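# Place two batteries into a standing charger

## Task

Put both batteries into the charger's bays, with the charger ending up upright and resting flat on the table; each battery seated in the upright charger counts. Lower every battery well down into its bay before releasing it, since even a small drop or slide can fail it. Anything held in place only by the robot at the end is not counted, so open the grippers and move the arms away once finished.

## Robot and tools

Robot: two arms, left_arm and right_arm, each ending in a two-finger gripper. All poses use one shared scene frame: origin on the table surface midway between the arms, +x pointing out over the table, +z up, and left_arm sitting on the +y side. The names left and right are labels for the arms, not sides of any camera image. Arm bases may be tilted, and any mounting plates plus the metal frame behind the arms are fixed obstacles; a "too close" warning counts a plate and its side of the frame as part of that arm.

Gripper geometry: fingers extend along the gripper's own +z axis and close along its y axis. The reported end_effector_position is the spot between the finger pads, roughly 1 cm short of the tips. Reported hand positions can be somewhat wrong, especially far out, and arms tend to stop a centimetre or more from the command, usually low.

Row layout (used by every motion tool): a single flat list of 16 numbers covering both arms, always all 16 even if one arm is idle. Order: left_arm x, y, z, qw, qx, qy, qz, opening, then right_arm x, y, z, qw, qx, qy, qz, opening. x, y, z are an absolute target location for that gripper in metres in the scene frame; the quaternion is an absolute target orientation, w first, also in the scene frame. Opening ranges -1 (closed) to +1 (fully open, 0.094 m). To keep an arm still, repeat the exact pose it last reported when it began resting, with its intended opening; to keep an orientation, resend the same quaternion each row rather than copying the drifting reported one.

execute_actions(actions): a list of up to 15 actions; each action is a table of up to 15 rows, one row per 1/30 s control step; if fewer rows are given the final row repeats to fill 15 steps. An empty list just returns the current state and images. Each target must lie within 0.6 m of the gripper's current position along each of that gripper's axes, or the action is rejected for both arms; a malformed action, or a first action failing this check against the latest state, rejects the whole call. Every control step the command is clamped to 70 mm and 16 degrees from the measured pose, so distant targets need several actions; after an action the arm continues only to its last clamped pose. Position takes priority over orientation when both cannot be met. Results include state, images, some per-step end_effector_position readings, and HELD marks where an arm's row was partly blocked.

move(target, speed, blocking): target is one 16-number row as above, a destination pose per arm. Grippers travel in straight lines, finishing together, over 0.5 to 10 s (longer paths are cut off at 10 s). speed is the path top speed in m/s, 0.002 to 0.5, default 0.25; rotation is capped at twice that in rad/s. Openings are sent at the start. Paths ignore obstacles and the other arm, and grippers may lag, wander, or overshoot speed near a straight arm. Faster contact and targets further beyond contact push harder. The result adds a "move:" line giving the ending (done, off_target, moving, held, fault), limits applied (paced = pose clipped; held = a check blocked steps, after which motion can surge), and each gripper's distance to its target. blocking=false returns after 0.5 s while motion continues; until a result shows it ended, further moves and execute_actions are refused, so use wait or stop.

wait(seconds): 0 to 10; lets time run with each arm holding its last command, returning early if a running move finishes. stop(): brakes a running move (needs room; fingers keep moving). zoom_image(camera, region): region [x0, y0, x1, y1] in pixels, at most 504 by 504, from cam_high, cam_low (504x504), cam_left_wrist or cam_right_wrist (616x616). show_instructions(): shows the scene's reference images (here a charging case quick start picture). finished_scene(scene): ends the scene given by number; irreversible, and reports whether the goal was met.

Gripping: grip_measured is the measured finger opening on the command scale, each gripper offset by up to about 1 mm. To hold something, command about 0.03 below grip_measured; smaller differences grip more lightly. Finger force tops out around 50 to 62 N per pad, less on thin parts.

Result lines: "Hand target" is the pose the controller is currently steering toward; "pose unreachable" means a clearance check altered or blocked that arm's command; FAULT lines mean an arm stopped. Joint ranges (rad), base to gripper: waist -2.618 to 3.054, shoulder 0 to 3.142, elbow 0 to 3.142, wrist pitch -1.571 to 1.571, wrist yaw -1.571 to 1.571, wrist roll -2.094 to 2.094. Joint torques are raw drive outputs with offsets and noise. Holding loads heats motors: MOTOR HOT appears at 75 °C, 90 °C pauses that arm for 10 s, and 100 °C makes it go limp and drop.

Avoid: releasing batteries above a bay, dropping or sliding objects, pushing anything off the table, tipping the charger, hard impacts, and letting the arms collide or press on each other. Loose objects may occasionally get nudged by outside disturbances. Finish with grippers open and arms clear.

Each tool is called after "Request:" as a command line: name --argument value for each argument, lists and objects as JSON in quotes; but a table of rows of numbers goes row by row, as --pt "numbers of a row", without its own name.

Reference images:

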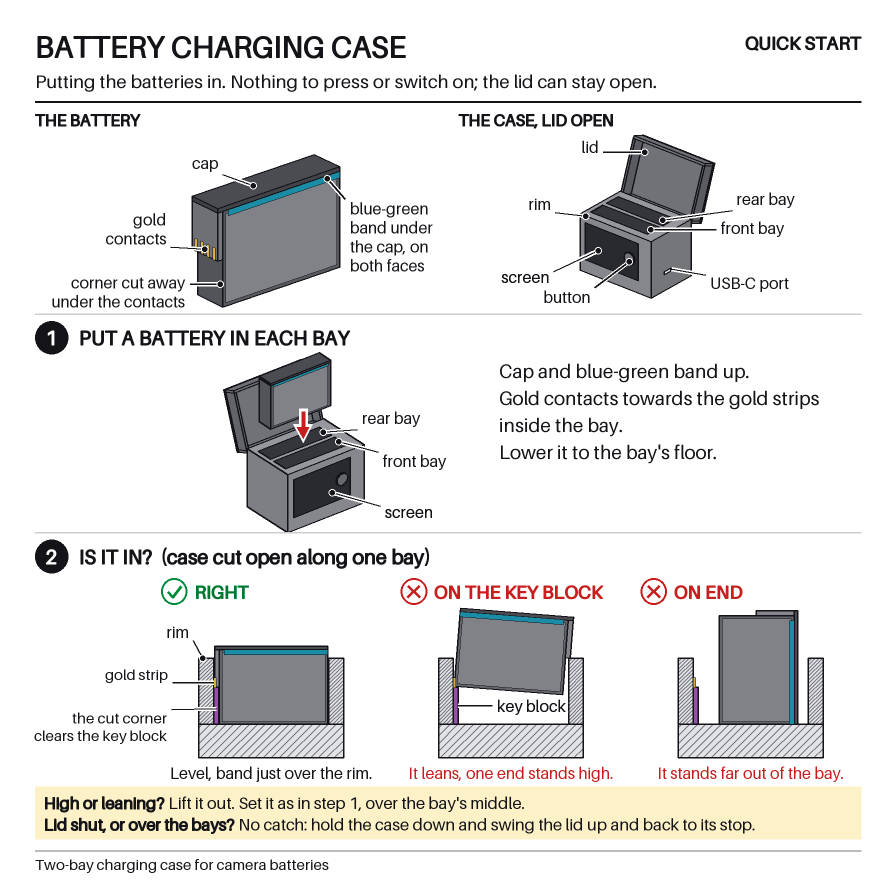

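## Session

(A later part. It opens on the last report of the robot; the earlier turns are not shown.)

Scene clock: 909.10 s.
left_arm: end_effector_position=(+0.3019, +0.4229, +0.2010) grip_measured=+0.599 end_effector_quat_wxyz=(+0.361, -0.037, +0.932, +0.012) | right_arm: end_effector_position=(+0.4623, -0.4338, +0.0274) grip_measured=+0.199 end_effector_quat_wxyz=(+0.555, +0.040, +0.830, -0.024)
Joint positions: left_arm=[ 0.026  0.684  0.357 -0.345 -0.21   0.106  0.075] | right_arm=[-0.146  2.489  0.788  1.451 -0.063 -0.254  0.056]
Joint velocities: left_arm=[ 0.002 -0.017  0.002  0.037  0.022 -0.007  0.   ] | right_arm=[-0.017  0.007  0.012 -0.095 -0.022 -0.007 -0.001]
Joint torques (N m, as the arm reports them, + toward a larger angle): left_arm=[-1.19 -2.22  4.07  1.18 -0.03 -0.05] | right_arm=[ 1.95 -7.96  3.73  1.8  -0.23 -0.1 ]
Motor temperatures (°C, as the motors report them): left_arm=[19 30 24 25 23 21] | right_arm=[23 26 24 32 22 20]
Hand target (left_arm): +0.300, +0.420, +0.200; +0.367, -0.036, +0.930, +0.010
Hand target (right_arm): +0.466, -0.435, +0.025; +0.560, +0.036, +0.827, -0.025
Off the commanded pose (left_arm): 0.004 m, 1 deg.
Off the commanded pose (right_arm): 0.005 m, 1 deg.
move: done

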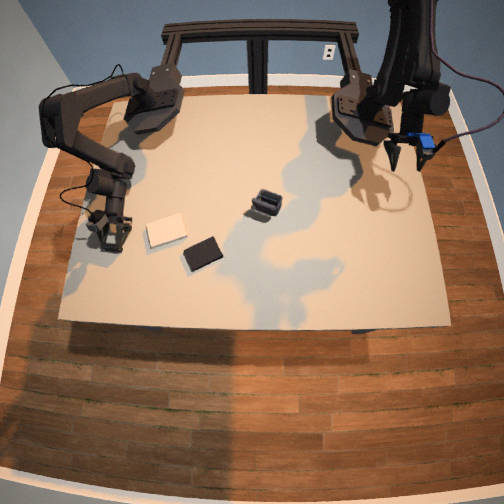

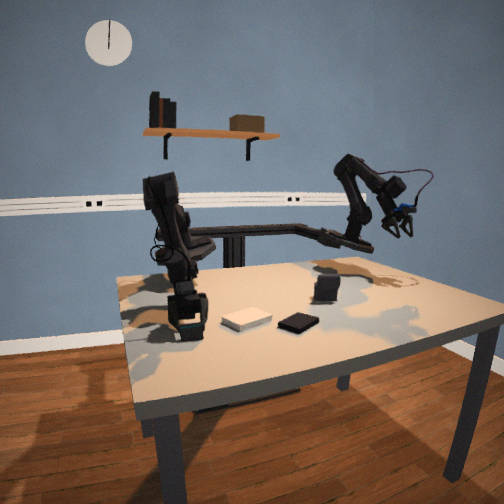

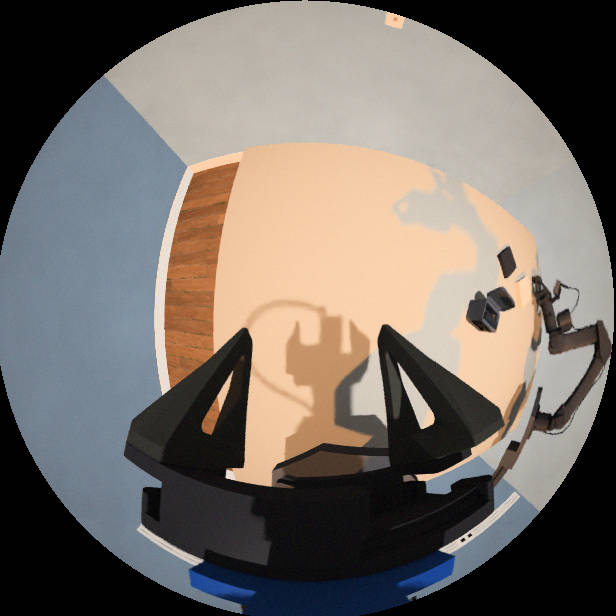

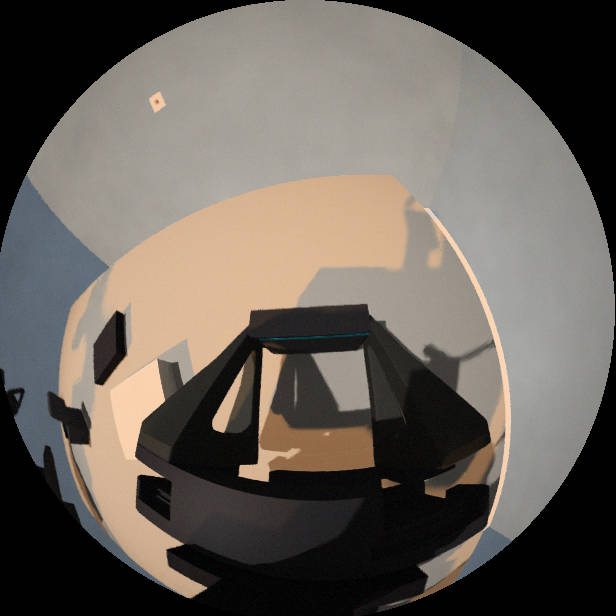

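Request:
move --target '[0.30,0.42,0.20,0.367,-0.036,0.930,0.010,0.6, 0.4623,-0.4338,0.028,0.555,0.04,0.830,-0.024,0.27]' --speed 0.01

Request:
move --target '[0.30,0.42,0.20,0.367,-0.036,0.930,0.010,0.6, 0.4623,-0.4338,0.029,0.555,0.04,0.830,-0.024,0.7]' --speed 0.01

Scene clock: 912.77 s.
left_arm: end_effector_position=(+0.3019, +0.4229, +0.2010) grip_measured=+0.599 end_effector_quat_wxyz=(+0.361, -0.037, +0.932, +0.012) | right_arm: end_effector_position=(+0.4617, -0.4334, +0.0260) grip_measured=+0.268 end_effector_quat_wxyz=(+0.553, +0.039, +0.832, -0.023)
Joint positions: left_arm=[ 0.026  0.684  0.357 -0.345 -0.21   0.106  0.075] | right_arm=[-0.146  2.489  0.788  1.445 -0.063 -0.254  0.06 ]
Joint velocities: left_arm=[ 0.002  0.002 -0.017 -0.022  0.022 -0.007  0.   ] | right_arm=[-0.017  0.002  0.007 -0.022 -0.022  0.007 -0.001]
Joint torques (N m, as the arm reports them, + toward a larger angle): left_arm=[-1.18 -2.23  4.05  1.2  -0.01 -0.06] | right_arm=[ 2.24 -9.64  1.55  1.81 -0.11 -0.01]
Motor temperatures (°C, as the motors report them): left_arm=[19 30 24 25 23 21] | right_arm=[23 26 24 32 22 20]
Hand target (left_arm): +0.300, +0.420, +0.200; +0.367, -0.036, +0.930, +0.010
Hand target (right_arm): +0.462, -0.434, +0.028; +0.555, +0.040, +0.830, -0.024
Off the commanded pose (left_arm): 0.004 m, 1 deg.
Off the commanded pose (right_arm): 0.002 m, 0 deg.
move: done

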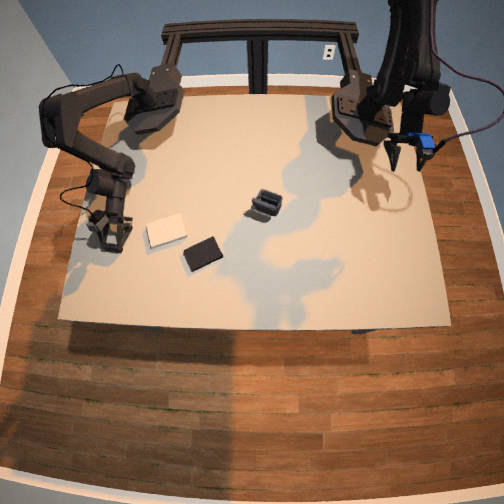

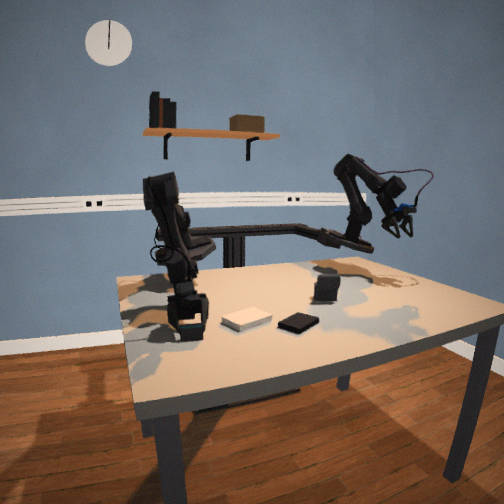

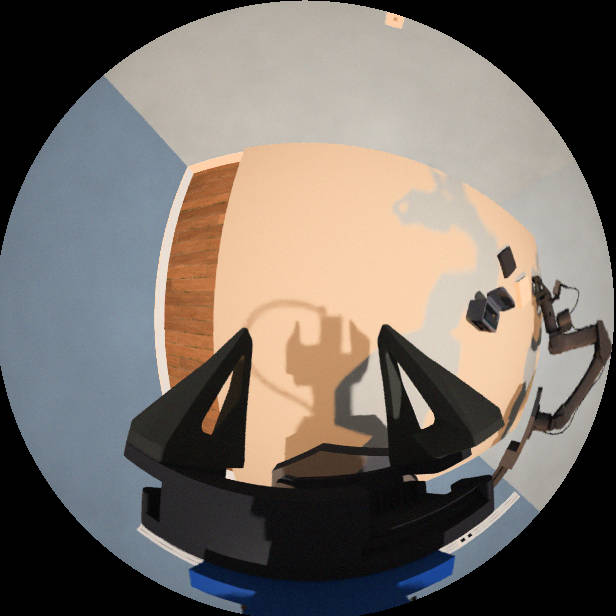

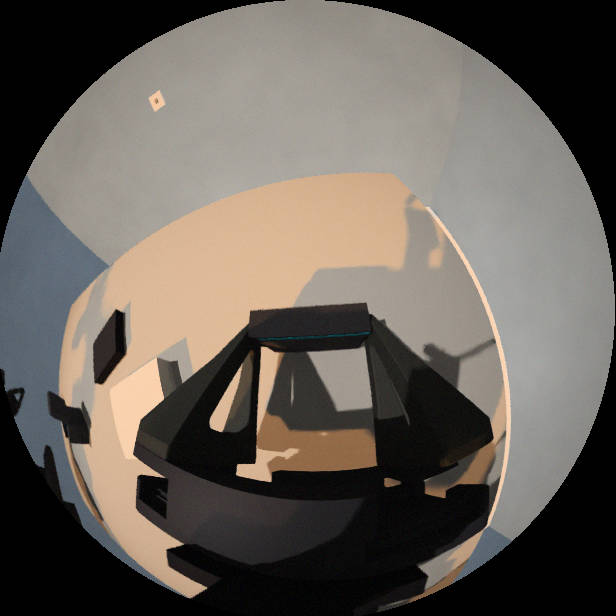

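Scene clock: 913.60 s.
left_arm: end_effector_position=(+0.3019, +0.4229, +0.2010) grip_measured=+0.599 end_effector_quat_wxyz=(+0.361, -0.037, +0.932, +0.012) | right_arm: end_effector_position=(+0.4615, -0.4333, +0.0254) grip_measured=+0.698 end_effector_quat_wxyz=(+0.552, +0.039, +0.833, -0.023)
Joint positions: left_arm=[ 0.026  0.684  0.357 -0.345 -0.21   0.106  0.075] | right_arm=[-0.146  2.489  0.788  1.442 -0.063 -0.254  0.08 ]
Joint velocities: left_arm=[ 0.002 -0.007 -0.007  0.007  0.037 -0.051 -0.   ] | right_arm=[ 0.002  0.007  0.012 -0.007 -0.022  0.051  0.001]
Joint torques (N m, as the arm reports them, + toward a larger angle): left_arm=[-1.19 -2.3   4.04  1.2  -0.03 -0.04] | right_arm=[ 2.44 -9.98  1.28  1.78 -0.1   0.  ]
Motor temperatures (°C, as the motors report them): left_arm=[19 30 24 25 23 21] | right_arm=[23 26 24 32 22 20]
Hand target (left_arm): +0.300, +0.420, +0.200; +0.367, -0.036, +0.930, +0.010
Hand target (right_arm): +0.462, -0.434, +0.029; +0.555, +0.040, +0.830, -0.024
Off the commanded pose (left_arm): 0.004 m, 1 deg.
Off the commanded pose (right_arm): 0.004 m, 0 deg.
move: done

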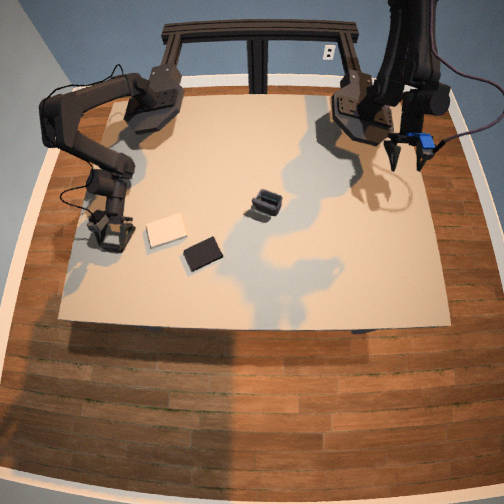

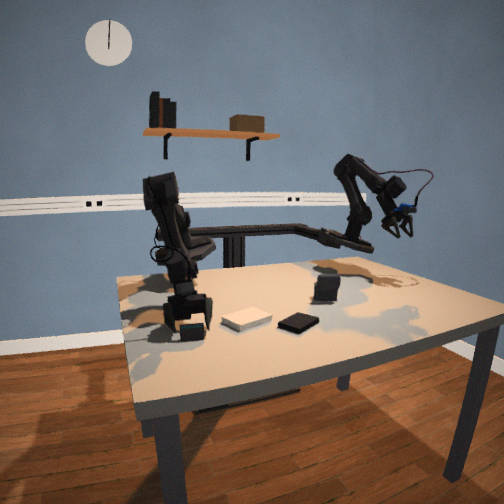

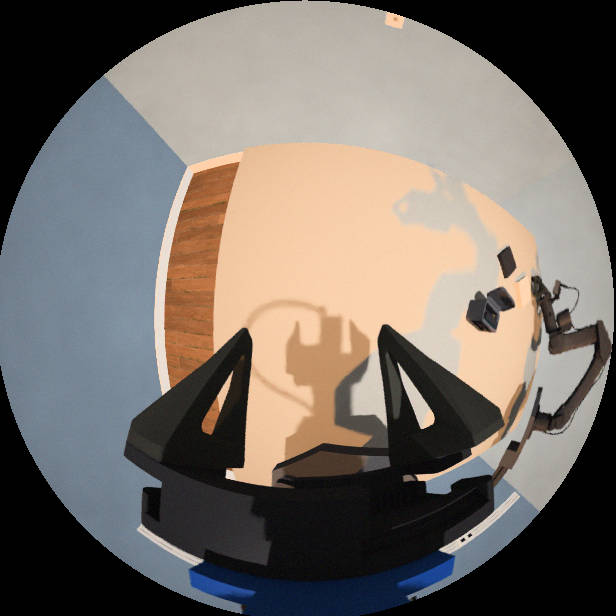

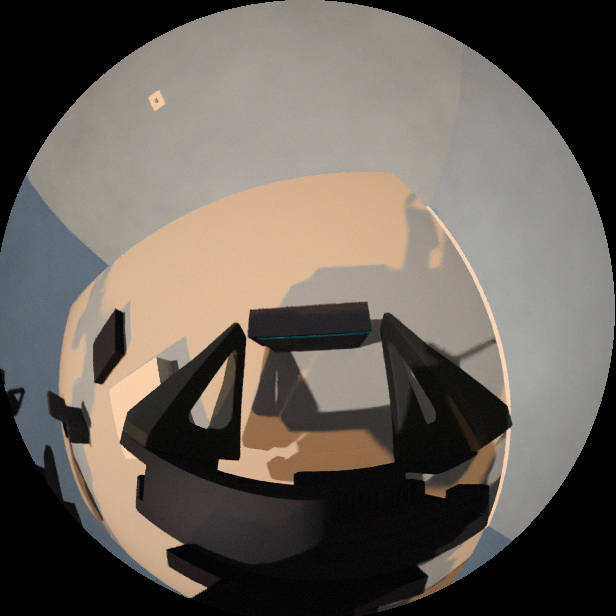

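Request:
move --target '[0.30,0.42,0.20,0.367,-0.036,0.930,0.010,0.6, 0.458,-0.434,0.10,0.45,0.04,0.892,-0.02,0.7]' --speed 0.08

Request:
move --target '[0.30,0.42,0.20,0.367,-0.036,0.930,0.010,0.6, 0.466,-0.434,0.10,0.0436,0.0436,0.998,-0.002,0.7]' --speed 0.1

Scene clock: 920.93 s.
left_arm: end_effector_position=(+0.3019, +0.4229, +0.2010) grip_measured=+0.599 end_effector_quat_wxyz=(+0.361, -0.037, +0.932, +0.012) | right_arm: end_effector_position=(+0.4472, -0.4357, +0.0817) grip_measured=+0.698 end_effector_quat_wxyz=(+0.430, +0.039, +0.902, -0.020)
Joint positions: left_arm=[ 0.026  0.684  0.357 -0.345 -0.21   0.106  0.075] | right_arm=[-0.086  1.999  0.737  0.729  0.062 -0.239  0.08 ]
Joint velocities: left_arm=[ 0.007 -0.002 -0.017 -0.037  0.022  0.051 -0.   ] | right_arm=[-0.007  0.012 -0.007 -0.051 -0.007 -0.051  0.   ]
Joint torques (N m, as the arm reports them, + toward a larger angle): left_arm=[-1.09 -2.18  4.22  1.19 -0.06 -0.05] | right_arm=[  3.48 -10.84   5.48   1.58  -0.05   0.05]
Motor temperatures (°C, as the motors report them): left_arm=[19 30 24 25 23 21] | right_arm=[23 27 24 32 22 20]
Hand target (left_arm): +0.300, +0.420, +0.200; +0.367, -0.036, +0.930, +0.010
Hand target (right_arm): +0.457, -0.434, +0.100; +0.450, +0.039, +0.892, -0.019
Off the commanded pose (left_arm): 0.004 m, 1 deg.
Off the commanded pose (right_arm): 0.021 m, 3 deg.
move: off_target (right_arm)

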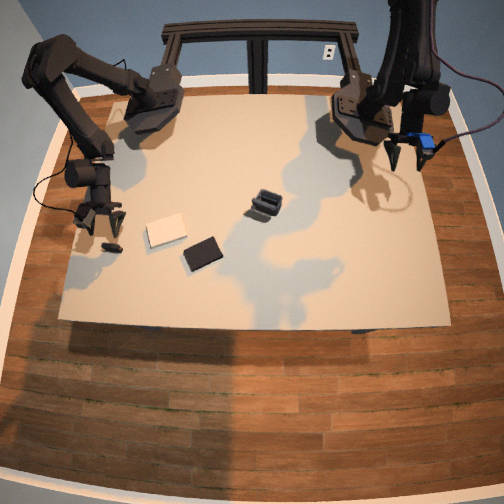

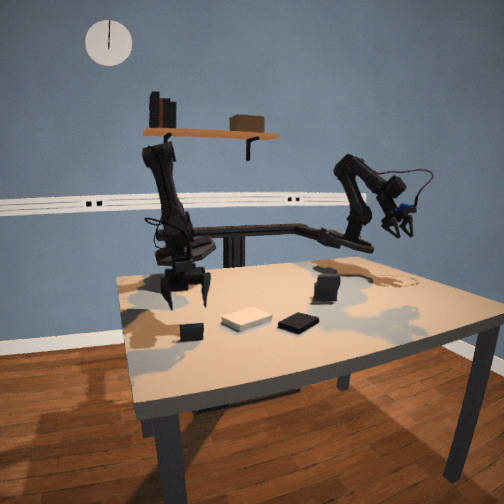

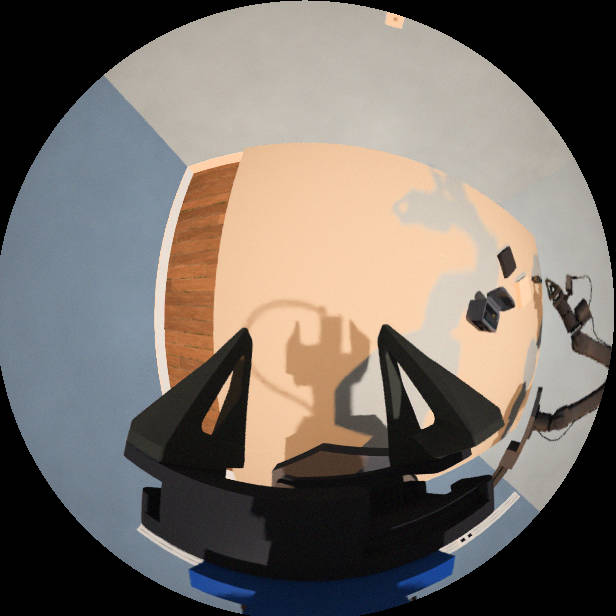

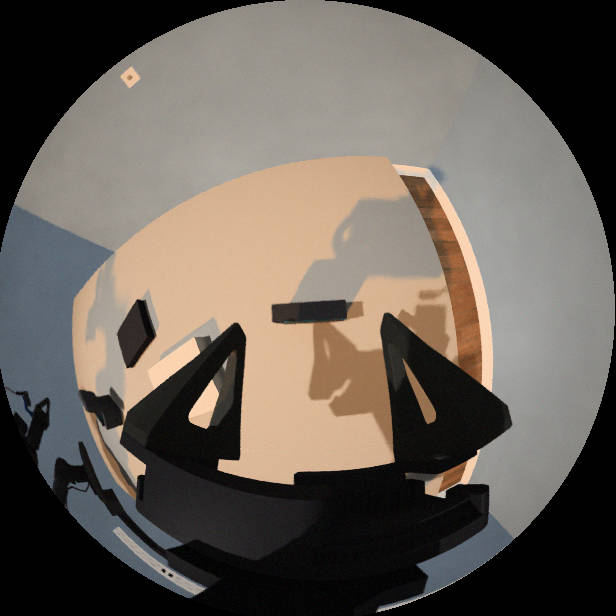

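Scene clock: 925.53 s.
left_arm: end_effector_position=(+0.3019, +0.4229, +0.2010) grip_measured=+0.599 end_effector_quat_wxyz=(+0.361, -0.037, +0.932, +0.012) | right_arm: end_effector_position=(+0.4547, -0.4394, +0.0915) grip_measured=+0.698 end_effector_quat_wxyz=(+0.030, +0.045, +0.999, +0.004)
Joint positions: left_arm=[ 0.026  0.684  0.357 -0.345 -0.21   0.106  0.075] | right_arm=[-0.029  2.249  1.785 -0.906  0.217 -0.056  0.08 ]
Joint velocities: left_arm=[-0.002 -0.002 -0.012  0.051 -0.022 -0.051  0.001] | right_arm=[-0.012 -0.007  0.017 -0.037 -0.022 -0.051  0.   ]
Joint torques (N m, as the arm reports them, + toward a larger angle): left_arm=[-1.24 -2.14  4.16  1.18 -0.02 -0.05] | right_arm=[  4.69 -12.04   9.59   0.16   0.1    0.08]
Motor temperatures (°C, as the motors report them): left_arm=[19 29 24 25 23 21] | right_arm=[23 27 24 32 22 20]
Hand target (left_arm): +0.300, +0.420, +0.200; +0.367, -0.036, +0.930, +0.010
Hand target (right_arm): +0.465, -0.435, +0.102; +0.044, +0.043, +0.998, +0.001
Off the commanded pose (left_arm): 0.004 m, 1 deg.
Off the commanded pose (right_arm): 0.015 m, 2 deg.
move: off_target (right_arm)

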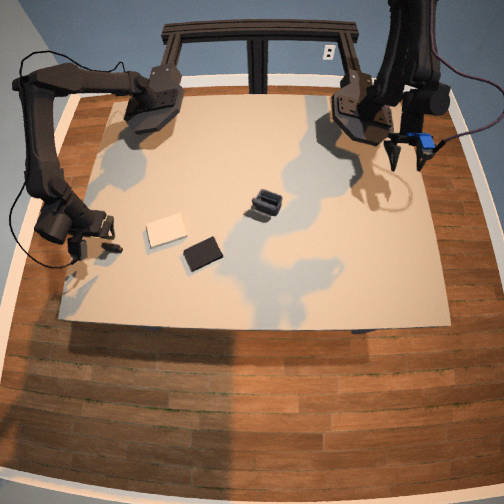

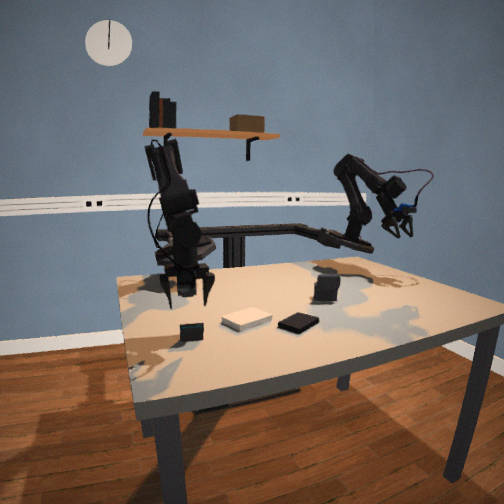

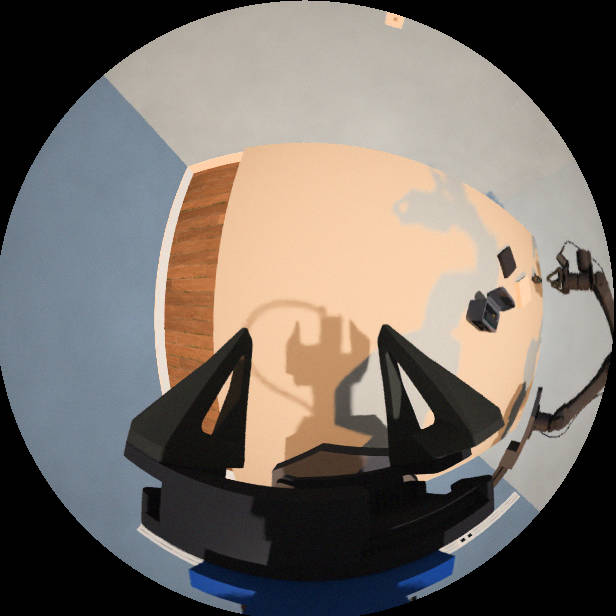

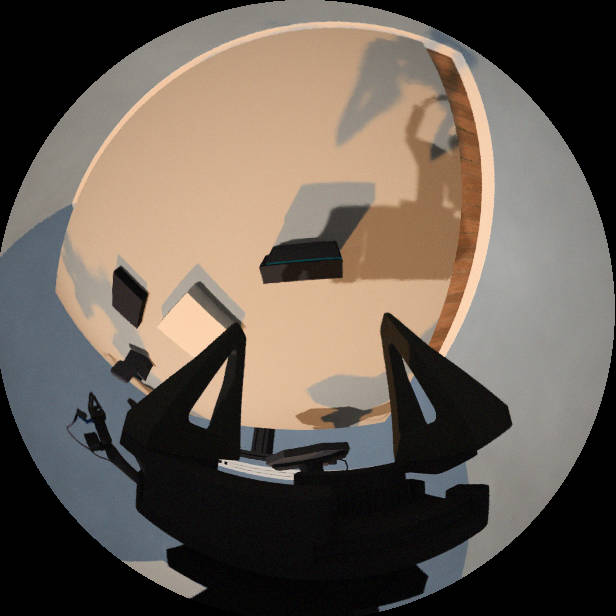

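Request:
execute_actions --actions '[]'

Scene clock: 937.30 s.
left_arm: end_effector_position=(+0.3019, +0.4229, +0.2010) grip_measured=+0.599 end_effector_quat_wxyz=(+0.361, -0.037, +0.932, +0.012) | right_arm: end_effector_position=(+0.4545, -0.4393, +0.0916) grip_measured=+0.698 end_effector_quat_wxyz=(+0.029, +0.045, +0.999, +0.004)
Joint positions: left_arm=[ 0.026  0.684  0.357 -0.345 -0.21   0.106  0.075] | right_arm=[-0.029  2.249  1.786 -0.908  0.217 -0.056  0.08 ]
Joint velocities: left_arm=[-0.002 -0.002 -0.002 -0.007 -0.022 -0.037 -0.   ] | right_arm=[-0.007 -0.002 -0.007  0.037  0.007  0.022 -0.   ]
Joint torques (N m, as the arm reports them, + toward a larger angle): left_arm=[-1.09 -2.17  4.14  1.2  -0.01 -0.04] | right_arm=[  4.54 -11.91   9.56   0.16   0.09   0.04]
Motor temperatures (°C, as the motors report them): left_arm=[19 29 24 25 23 21] | right_arm=[23 28 25 30 22 20]
Hand target (left_arm): +0.300, +0.420, +0.200; +0.367, -0.036, +0.930, +0.010
Hand target (right_arm): +0.465, -0.435, +0.102; +0.044, +0.043, +0.998, +0.001
Off the commanded pose (left_arm): 0.004 m, 1 deg.
Off the commanded pose (right_arm): 0.015 m, 2 deg.

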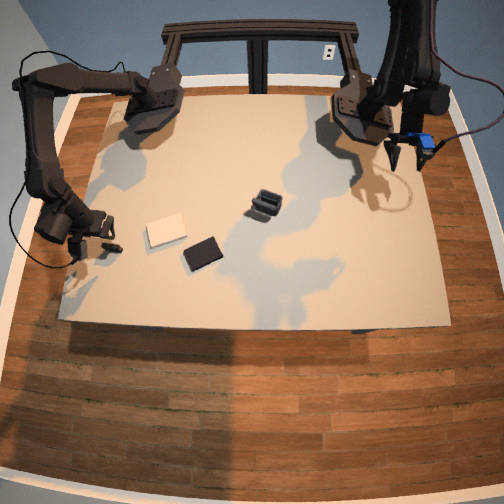

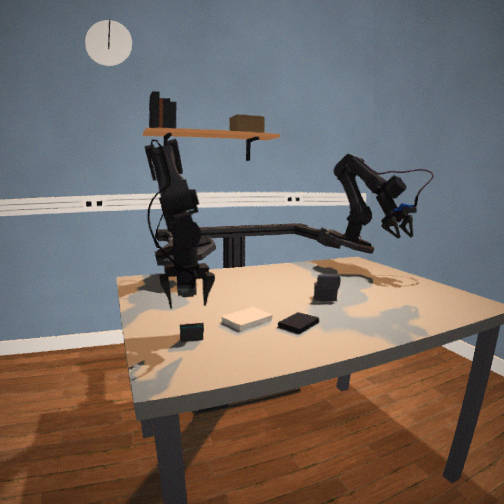

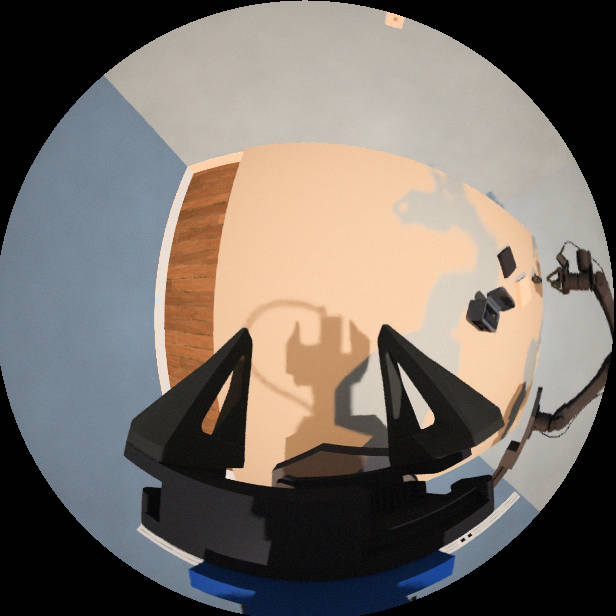

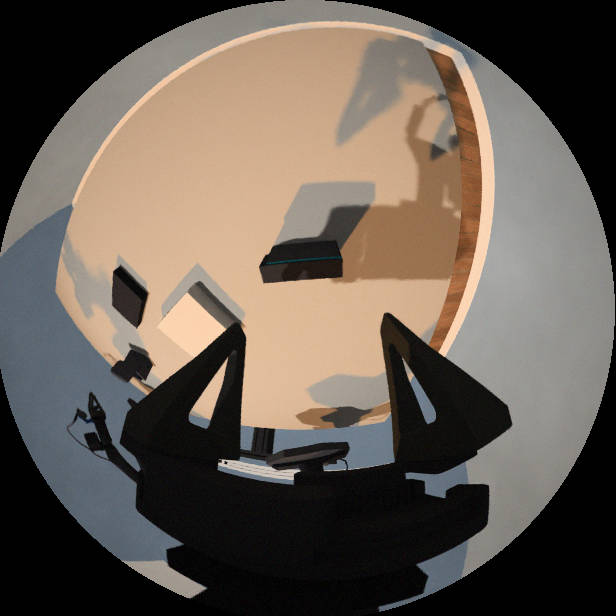

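Request:
zoom_image --camera "cam_right_wrist" --region '[230, 200, 400, 350]'

Region (230, 200, 400, 350) of cam_right_wrist's 616x616 image, scaled by 2.965, with more detail than that image has; it fills the top 445 rows of this view, and the rest is white.

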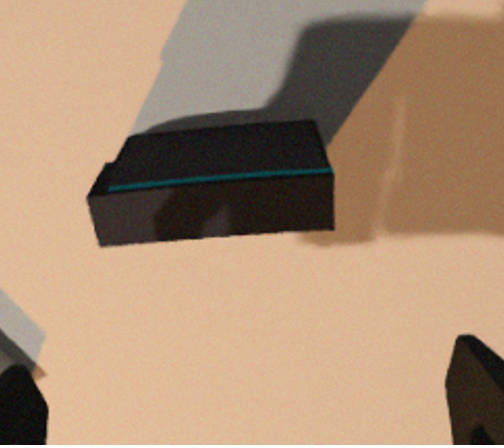

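Request:
move --target '[0.30,0.42,0.20,0.367,-0.036,0.930,0.010,0.6, 0.472,-0.430,0.085,0.035,0.0175,0.999,0,0.7]' --speed 0.04

Request:
zoom_image --camera "cam_right_wrist" --region '[200, 200, 430, 380]'

Scene clock: 951.03 s.
left_arm: end_effector_position=(+0.3019, +0.4229, +0.2010) grip_measured=+0.599 end_effector_quat_wxyz=(+0.361, -0.037, +0.932, +0.012) | right_arm: end_effector_position=(+0.4603, -0.4364, +0.0741) grip_measured=+0.698 end_effector_quat_wxyz=(+0.020, +0.031, +0.999, +0.003)
Joint positions: left_arm=[ 0.026  0.684  0.357 -0.345 -0.21   0.106  0.075] | right_arm=[-0.029  2.317  1.836 -0.91   0.22  -0.081  0.08 ]
Joint velocities: left_arm=[-0.002  0.012 -0.007  0.022 -0.022 -0.007  0.001] | right_arm=[-0.012  0.017  0.002 -0.007 -0.081  0.022 -0.001]
Joint torques (N m, as the arm reports them, + toward a larger angle): left_arm=[-1.14 -2.25  4.19  1.21 -0.02 -0.04] | right_arm=[  5.   -12.42   9.43   0.14   0.12  -0.08]
Motor temperatures (°C, as the motors report them): left_arm=[19 29 24 25 23 21] | right_arm=[24 28 26 28 22 20]
Hand target (left_arm): +0.300, +0.420, +0.200; +0.367, -0.036, +0.930, +0.010
Hand target (right_arm): +0.471, -0.430, +0.085; +0.035, +0.018, +0.999, -0.000
Off the commanded pose (left_arm): 0.004 m, 1 deg.
Off the commanded pose (right_arm): 0.017 m, 2 deg.
move: off_target (right_arm)

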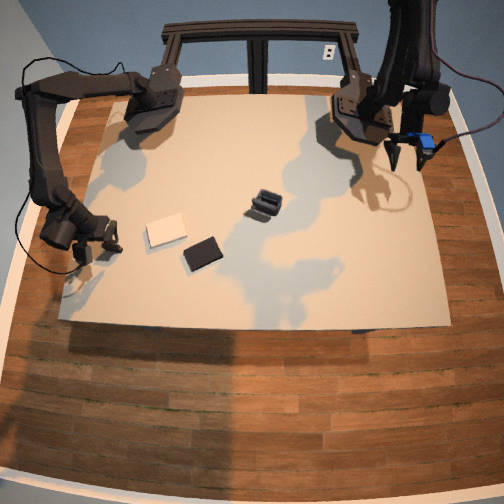

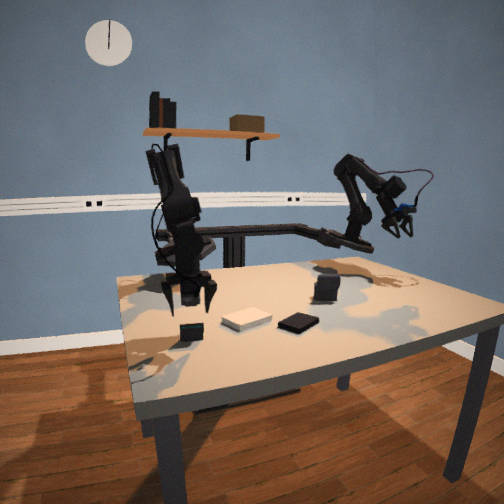

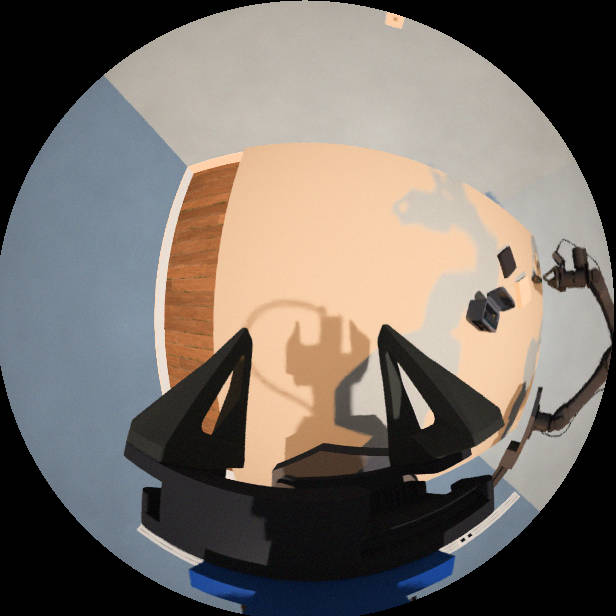

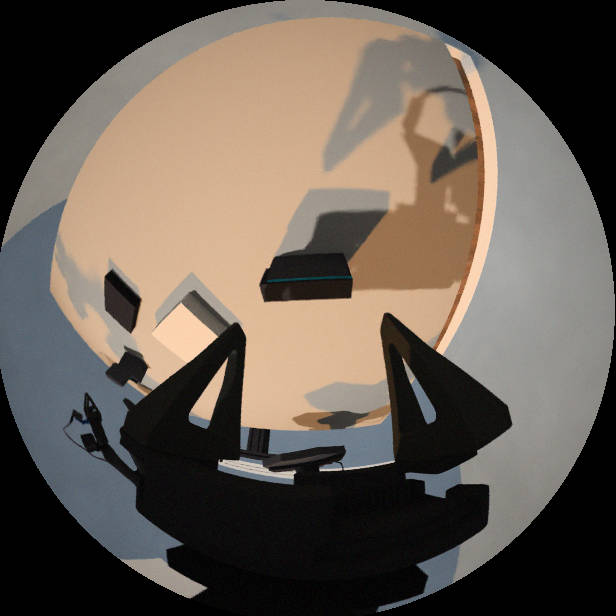

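Region (200, 200, 430, 380) of cam_right_wrist's 616x616 image, scaled by 2.191, with more detail than that image has; it fills the top 394 rows of this view, and the rest is white.

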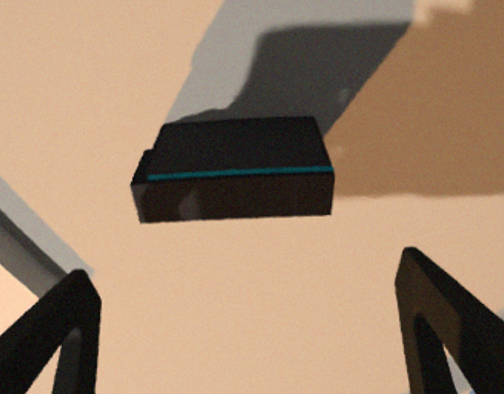

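Request:
move --target '[0.30,0.42,0.20,0.367,-0.036,0.930,0.010,0.6, 0.484,-0.427,0.088,0.040,0.0175,0.999,0,0.7]' --speed 0.04

Request:
zoom_image --camera "cam_right_wrist" --region '[200, 200, 430, 380]'

Scene clock: 957.43 s.
left_arm: end_effector_position=(+0.3019, +0.4229, +0.2010) grip_measured=+0.599 end_effector_quat_wxyz=(+0.361, -0.037, +0.932, +0.012) | right_arm: end_effector_position=(+0.4741, -0.4309, +0.0766) grip_measured=+0.698 end_effector_quat_wxyz=(+0.026, +0.023, +0.999, +0.003)
Joint positions: left_arm=[ 0.026  0.684  0.357 -0.345 -0.21   0.106  0.075] | right_arm=[-0.013  2.358  1.917 -0.94   0.222 -0.082  0.08 ]
Joint velocities: left_arm=[-0.007  0.017  0.002 -0.051 -0.081  0.007 -0.001] | right_arm=[-0.002 -0.017 -0.002 -0.022  0.007  0.022 -0.001]
Joint torques (N m, as the arm reports them, + toward a larger angle): left_arm=[-1.04 -2.25  4.09  1.19 -0.02 -0.04] | right_arm=[  4.51 -12.78   9.51   0.17   0.09   0.01]
Motor temperatures (°C, as the motors report them): left_arm=[19 29 24 25 23 21] | right_arm=[24 29 26 28 22 20]
Hand target (left_arm): +0.300, +0.420, +0.200; +0.367, -0.036, +0.930, +0.010
Hand target (right_arm): +0.484, -0.427, +0.088; +0.040, +0.017, +0.999, -0.000
Off the commanded pose (left_arm): 0.004 m, 1 deg.
Off the commanded pose (right_arm): 0.016 m, 2 deg.
move: off_target (right_arm)

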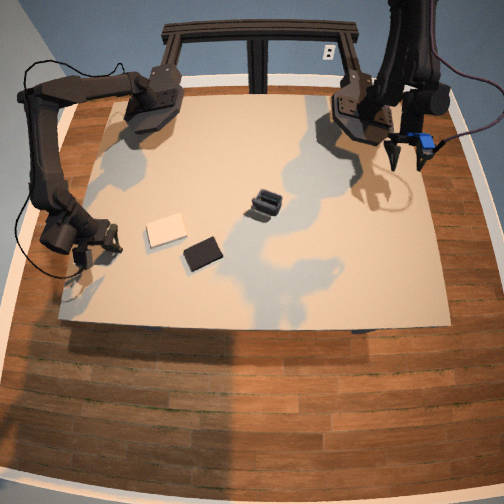

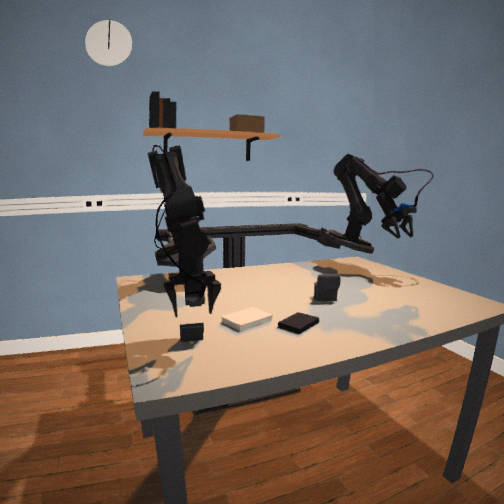

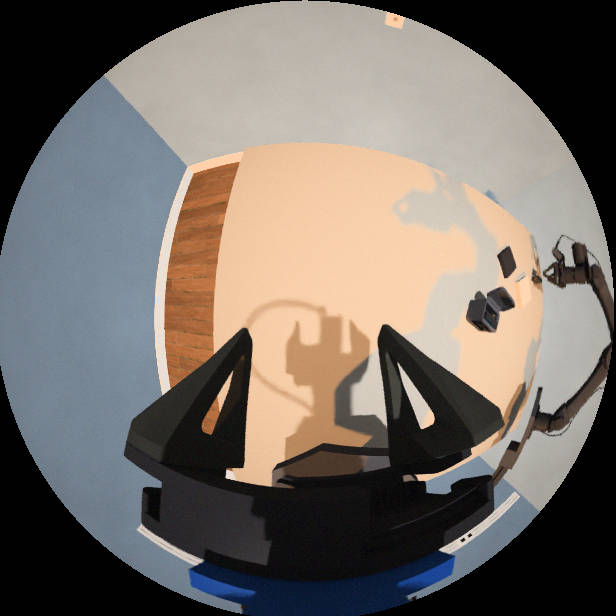

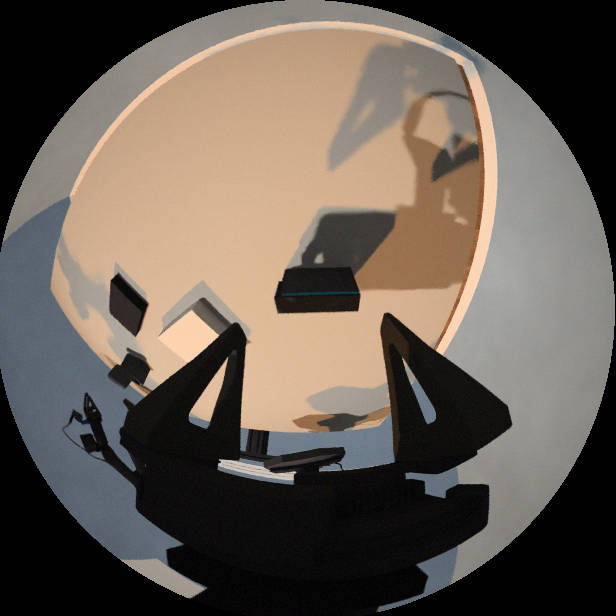

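Region (200, 200, 430, 380) of cam_right_wrist's 616x616 image, scaled by 2.191, with more detail than that image has; it fills the top 394 rows of this view, and the rest is white.

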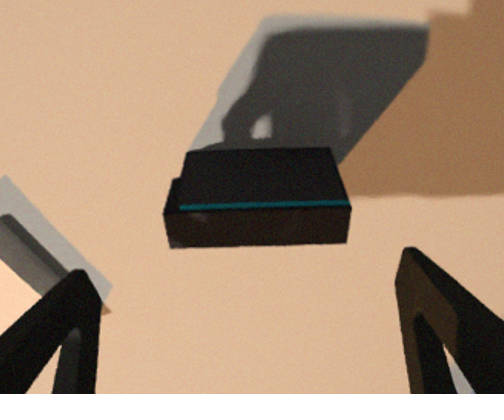

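Request:
move --target '[0.30,0.42,0.20,0.367,-0.036,0.930,0.010,0.6, 0.483,-0.429,0.060,0.040,0.0175,0.999,0,0.7]' --speed 0.03

Request:
zoom_image --camera "cam_right_wrist" --region '[200, 230, 430, 410]'

Scene clock: 961.47 s.
left_arm: end_effector_position=(+0.3019, +0.4229, +0.2010) grip_measured=+0.599 end_effector_quat_wxyz=(+0.361, -0.037, +0.932, +0.012) | right_arm: end_effector_position=(+0.4796, -0.4277, +0.0606) grip_measured=+0.698 end_effector_quat_wxyz=(+0.031, +0.020, +0.999, +0.002)
Joint positions: left_arm=[ 0.026  0.684  0.357 -0.345 -0.21   0.106  0.075] | right_arm=[-0.013  2.395  1.917 -0.892  0.222 -0.092  0.08 ]
Joint velocities: left_arm=[-0.002 -0.007 -0.012 -0.037 -0.037  0.007  0.   ] | right_arm=[ 0.007  0.012 -0.002  0.007 -0.022 -0.007 -0.001]
Joint torques (N m, as the arm reports them, + toward a larger angle): left_arm=[-1.08 -2.29  4.11  1.17 -0.03 -0.04] | right_arm=[  3.06 -12.81   5.33   0.49   0.04  -0.1 ]
Motor temperatures (°C, as the motors report them): left_arm=[19 29 24 26 23 21] | right_arm=[24 29 26 28 22 20]
Hand target (left_arm): +0.300, +0.420, +0.200; +0.367, -0.036, +0.930, +0.010
Hand target (right_arm): +0.483, -0.429, +0.060; +0.040, +0.018, +0.999, -0.000
Off the commanded pose (left_arm): 0.004 m, 1 deg.
Off the commanded pose (right_arm): 0.004 m, 1 deg.
move: done

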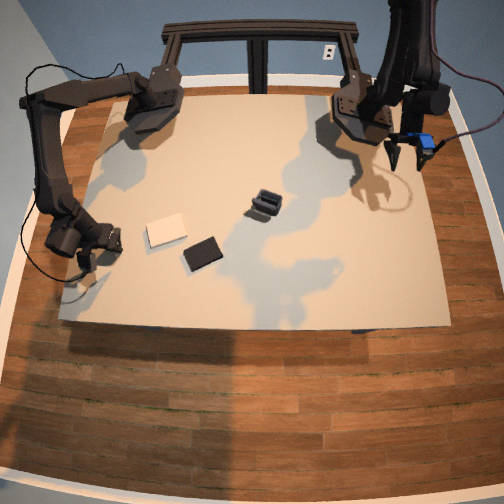

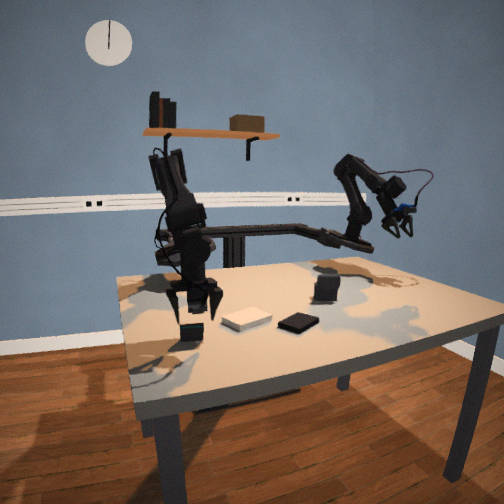

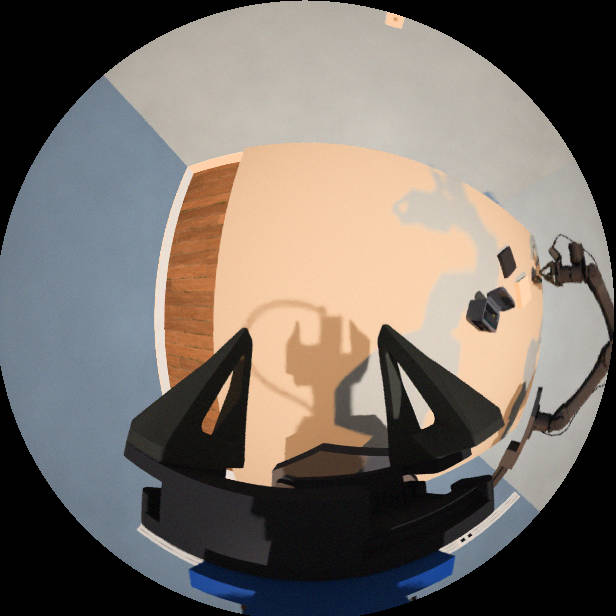

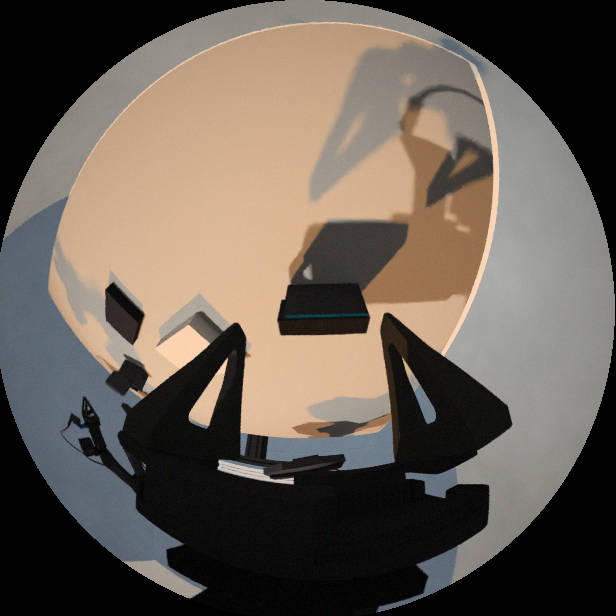

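Region (200, 230, 430, 410) of cam_right_wrist's 616x616 image, scaled by 2.191, with more detail than that image has; it fills the top 394 rows of this view, and the rest is white.

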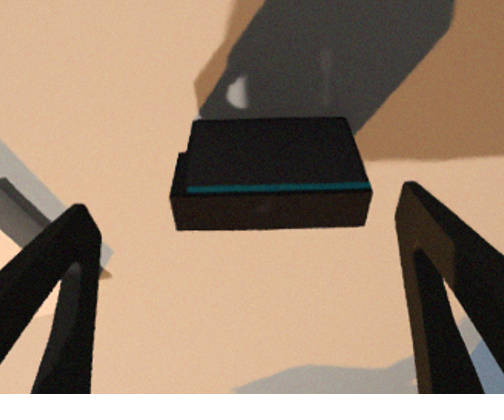

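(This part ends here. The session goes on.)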